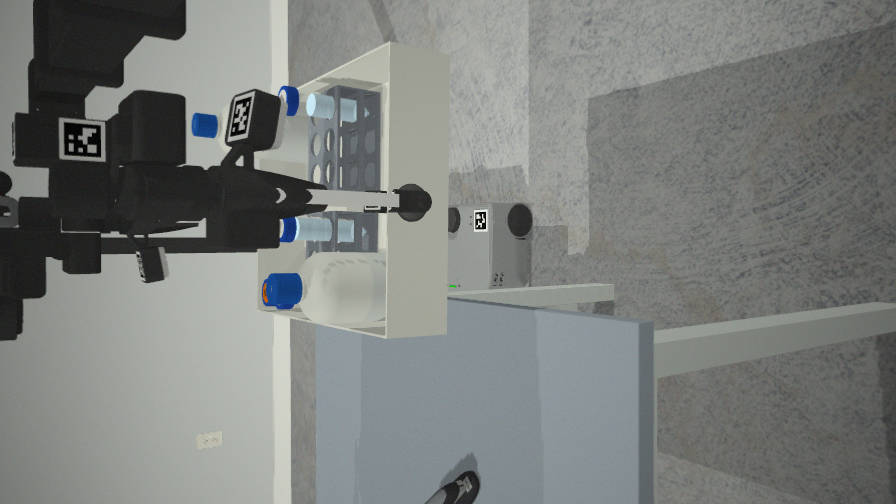

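>>> execute_actions([
  {"r2":{"base":{"translate_m":0.6},"joints":{"arm_m":0.459}},"r1":{"base":{"translate_m":-0.6}}},
], cameras=[])

>>> execute_actions([
  {"r2":{"base":{"translate_m":0.6},"joints":{"arm_m":0.468,"head_pan_rad":-1.1}},"r1":{"base":{"translate_m":-0.6},"joints":{"head_pan_rad":-2.0}}},
], cameras=["r1_head_camera","r1_nav_camera","r2_nav_camera"])

Scene clock: 186.00 s.
r1.base_odometry: x=+0.164 y=-0.835 heading=+0.070 (m, m, rad; r1's odometry frame)
r1.turned_by_wheels: +0.000 (rad since the last result)
r1.turned_by_imu: +0.002 (rad since the last result)
r1.base_tilt: forward=-1.6 right=+0.6 (deg)
r1.lidar_m: 2.22 2.18 1.60 1.53 1.59 2.15 2.50 1.14 1.54 1.58 1.36 0.88
r1.head_depth_mm: 2673 3146 2990 2124 1747 1428 1214 / 2690 3091 840 717 1741 1439 1224 / 2666 - 883 1799 1738 1443 1224 / 824 1646 804 715 1741 1444 1227 / 2789 3109 1018 1899 1749 1439 1225 / 2789 3090 3070 2215 1762 1453 1232 / 2786 3089 3099 2233 1758 1442 1231
r1.base_status: done
r1.joint_positions: lift_m=+1.039 arm_m=+0.488 wrist_yaw_rad=+0.001 wrist_pitch_rad=-1.486 wrist_roll_rad=+1.566 gripper_m=-0.049 head_pan_rad=-1.493 head_tilt_rad=-0.692
r1.joint_status: not commanded
r1.motor_effort: left_wheel=-1(2) right_wheel=-1(4) lift_m=+49(49) arm_m=+2(2) wrist_yaw_rad=-1(1) wrist_pitch_rad=-7(10) wrist_roll_rad=+2(1) gripper_m=-20(20) head_pan_rad=-3(3) head_tilt_rad=-5(5) (%)
r1.hand_pose: x=-0.0215 y=-0.6302 z=+0.9208 quat_wxyz=(+0.003, +0.002, -0.736, -0.677) (m; r1's base frame)
r1.wrist_depth_mm: 197 202 195 193 - 937 926 / 204 207 202 200 - 983 - / 212 213 207 204 - - - / 223 219 213 209 - - - / 200 226 220 - - - - / 204 232 227 223 - - - / 212 241 171 214 - - -
r2.base_odometry: x=+0.220 y=-0.762 heading=+0.116 (m, m, rad; r2's odometry frame)
r2.turned_by_wheels: +0.000 (rad since the last result)
r2.turned_by_imu: -0.005 (rad since the last result)
r2.base_tilt: forward=+0.0 right=-2.0 (deg)
r2.lidar_m: 1.54 2.32 1.69 1.63 1.68 2.30 1.65 0.86 1.29 1.57 1.43 1.05
r2.head_depth_mm: 2660 2967 2719 2039 1634 1362 1174 / - 865 779 1892 1631 1361 1171 / 788 - 800 1821 1622 1352 1163 / 2647 2955 661 1821 1608 1348 1164 / 2702 3034 659 1926 1610 1346 1164 / 2745 3080 2630 1990 1594 1342 1152 / 2765 3139 2604 1982 1597 1341 1150
r2.base_status: done
r2.joint_positions: lift_m=+1.040 arm_m=+0.459 wrist_yaw_rad=+0.001 wrist_pitch_rad=-1.484 wrist_roll_rad=+1.568 gripper_m=-0.049 head_pan_rad=-1.507 head_tilt_rad=-0.692
r2.joint_status: all done
r2.motor_effort: left_wheel=+6(11) right_wheel=-5(6) lift_m=+54(54) arm_m=+3(3) wrist_yaw_rad=-1(1) wrist_pitch_rad=-8(11) wrist_roll_rad=+1(1) gripper_m=-17(18) head_pan_rad=+3(3) head_tilt_rad=-3(4) (%)
r2.hand_pose: x=-0.0215 y=-0.6015 z=+0.9208 quat_wxyz=(+0.002, +0.001, -0.737, -0.676) (m; r2's base frame)
r2.wrist_depth_mm: 191 194 192 - - - 995 / 196 200 196 195 - - - / 200 203 200 202 - - - / 202 208 206 205 - - - / 194 214 212 - - - - / 211 218 216 - - - - / 201 223 222 221 - - -
pictures: none
No camera images: the call's "cameras" was empty. Leave "cameras" out to get every camera's image.

Scene clock: 193.53 s.
r1.base_odometry: x=-0.434 y=-0.877 heading=+0.070 (m, m, rad; r1's odometry frame)
r1.turned_by_wheels: +0.000 (rad since the last result)
r1.turned_by_imu: +0.002 (rad since the last result)
r1.base_tilt: forward=-1.7 right=+0.7 (deg)
r1.lidar_m: 2.81 2.16 1.59 1.52 1.57 2.13 2.10 1.68 0.66 1.58 3.37 1.43
r1.head_depth_mm: 3695 3992 - - 1677 1437 1218 / 3517 - - - 1641 1396 1218 / 3288 - - 908 1635 1189 1197 / 3099 - 1129 1713 1692 1442 1228 / 2940 - 1287 1994 1690 1444 1226 / 2765 3223 3025 822 1757 1445 1228 / 2669 2983 811 741 1698 1450 1228
r1.base_status: done
r1.joint_positions: lift_m=+1.039 arm_m=+0.488 wrist_yaw_rad=+0.001 wrist_pitch_rad=-1.494 wrist_roll_rad=+1.564 gripper_m=-0.049 head_pan_rad=-1.993 head_tilt_rad=-0.692
r1.joint_status: all done
r1.motor_effort: left_wheel=-1(4) right_wheel=-1(5) lift_m=+49(49) arm_m=+2(2) wrist_yaw_rad=-1(1) wrist_pitch_rad=-4(7) wrist_roll_rad=+3(3) gripper_m=-18(19) head_pan_rad=-3(25) head_tilt_rad=-5(5) (%)
r1.hand_pose: x=-0.0215 y=-0.6281 z=+0.9208 quat_wxyz=(+0.003, +0.003, -0.733, -0.680) (m; r1's base frame)
r1.wrist_depth_mm: 197 200 195 193 975 977 935 / 202 205 200 199 - - - / 210 212 207 205 - - - / 217 218 213 210 - - - / 199 224 219 - - - - / 203 232 226 222 - - - / 212 238 172 220 - - -
r2.base_odometry: x=+0.816 y=-0.692 heading=+0.116 (m, m, rad; r2's odometry frame)
r2.turned_by_wheels: +0.000 (rad since the last result)
r2.turned_by_imu: -0.005 (rad since the last result)
r2.base_tilt: forward=-0.1 right=-2.0 (deg)
r2.lidar_m: 1.50 2.35 1.69 1.64 1.69 2.30 1.66 1.42 3.24 1.57 0.54 0.55
r2.head_depth_mm: 2628 2925 616 1710 1638 1365 1171 / 2758 3090 2705 1890 1635 1358 1169 / 2917 3248 1240 1892 1610 1351 1164 / 3056 3348 1080 1886 1614 1349 1162 / 3209 3492 1026 841 1608 1315 1157 / 3420 3621 1006 810 797 1178 1154 / 3637 3767 1055 804 1554 1280 1147
r2.base_status: done
r2.joint_positions: lift_m=+1.040 arm_m=+0.468 wrist_yaw_rad=+0.002 wrist_pitch_rad=-1.491 wrist_roll_rad=+1.565 gripper_m=-0.049 head_pan_rad=-1.107 head_tilt_rad=-0.692
r2.joint_status: all done
r2.motor_effort: left_wheel=+7(12) right_wheel=-6(7) lift_m=+54(54) arm_m=+3(3) wrist_yaw_rad=-1(1) wrist_pitch_rad=-5(8) wrist_roll_rad=+2(2) gripper_m=-17(18) head_pan_rad=+3(24) head_tilt_rad=-4(4) (%)
r2.hand_pose: x=-0.0215 y=-0.6088 z=+0.9209 quat_wxyz=(+0.003, +0.002, -0.735, -0.678) (m; r2's base frame)
r2.wrist_depth_mm: 192 193 191 - - - 991 / 194 198 197 - - - - / 198 203 200 199 - - - / 203 207 204 205 - - - / 202 211 210 - - - - / 204 218 215 - - - - / 206 224 222 - - - -
pictures: r1_head_camera (sideways: a quarter turn clockwise sets it upright), r1_nav_camera (sideways: a quarter turn counterclockwise sets it upright), r2_nav_camera (sideways: a quarter turn counterclockwise sets it upright)
camera_calibration (this result's frames):
r1_head_camera: T_world_to_cam=[[0.284323, 0.525287, -0.802019, 1.0634], [0.887597, -0.460435, 0.013096, -0.0237577], [-0.362399, -0.715593, -0.597155, 0.738814], [0, 0, 0, 1]] pos_world=[-0.0135171, -0.0408405, 1.29437]
r1_nav_camera: T_world_to_cam=[[-0.225849, -0.577048, 0.784862, -0.983654], [-0.933682, 0.358061, -0.00541878, 0.0600003], [-0.277902, -0.734035, -0.619647, 0.759769], [0, 0, 0, 1]] pos_world=[0.0450048, -0.0314019, 1.24315]
r2_nav_camera: T_world_to_cam=[[0.282602, -0.528901, 0.80025, -0.998878], [-0.901822, -0.430787, 0.0337555, 0.0224034], [0.326884, -0.731222, -0.598716, 0.74665], [0, 0, 0, 1]] pos_world=[0.0584207, 0.0273104, 1.24563]
Images, in order (width x height): r1_head_camera 896x504, r1_nav_camera 672x504, r2_nav_camera 672x504.

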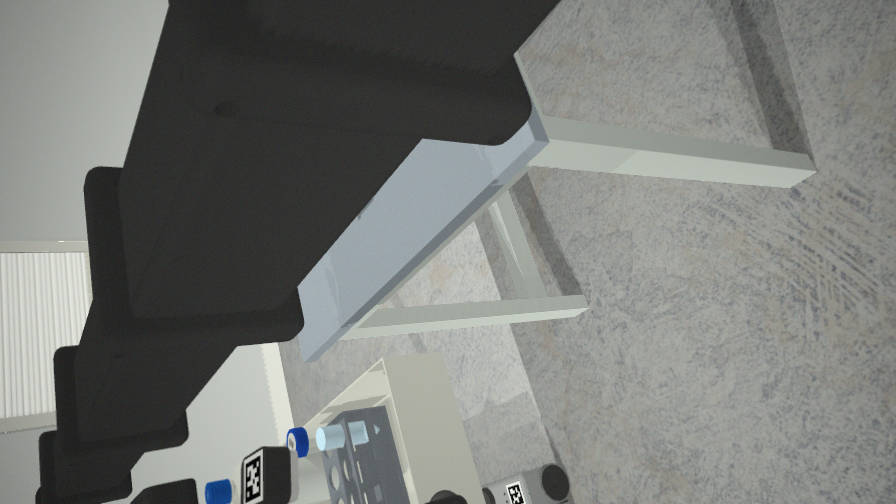

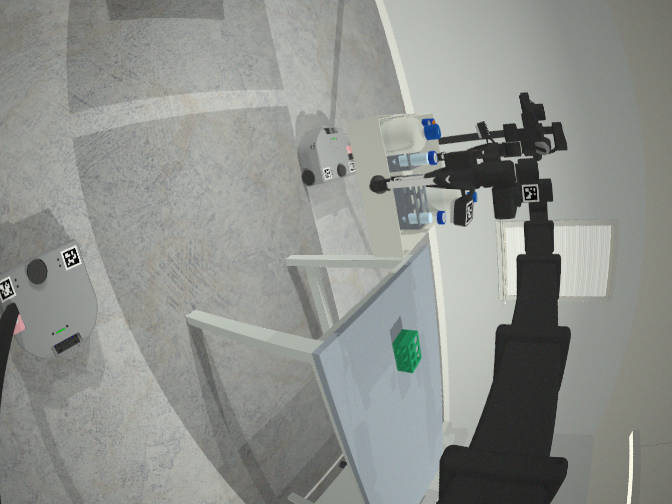

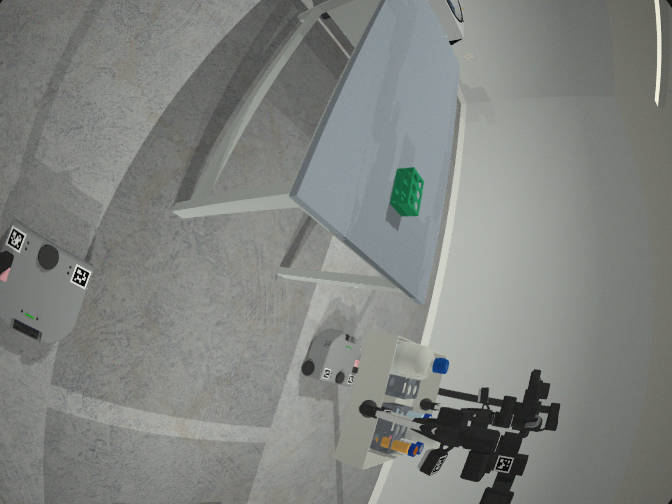

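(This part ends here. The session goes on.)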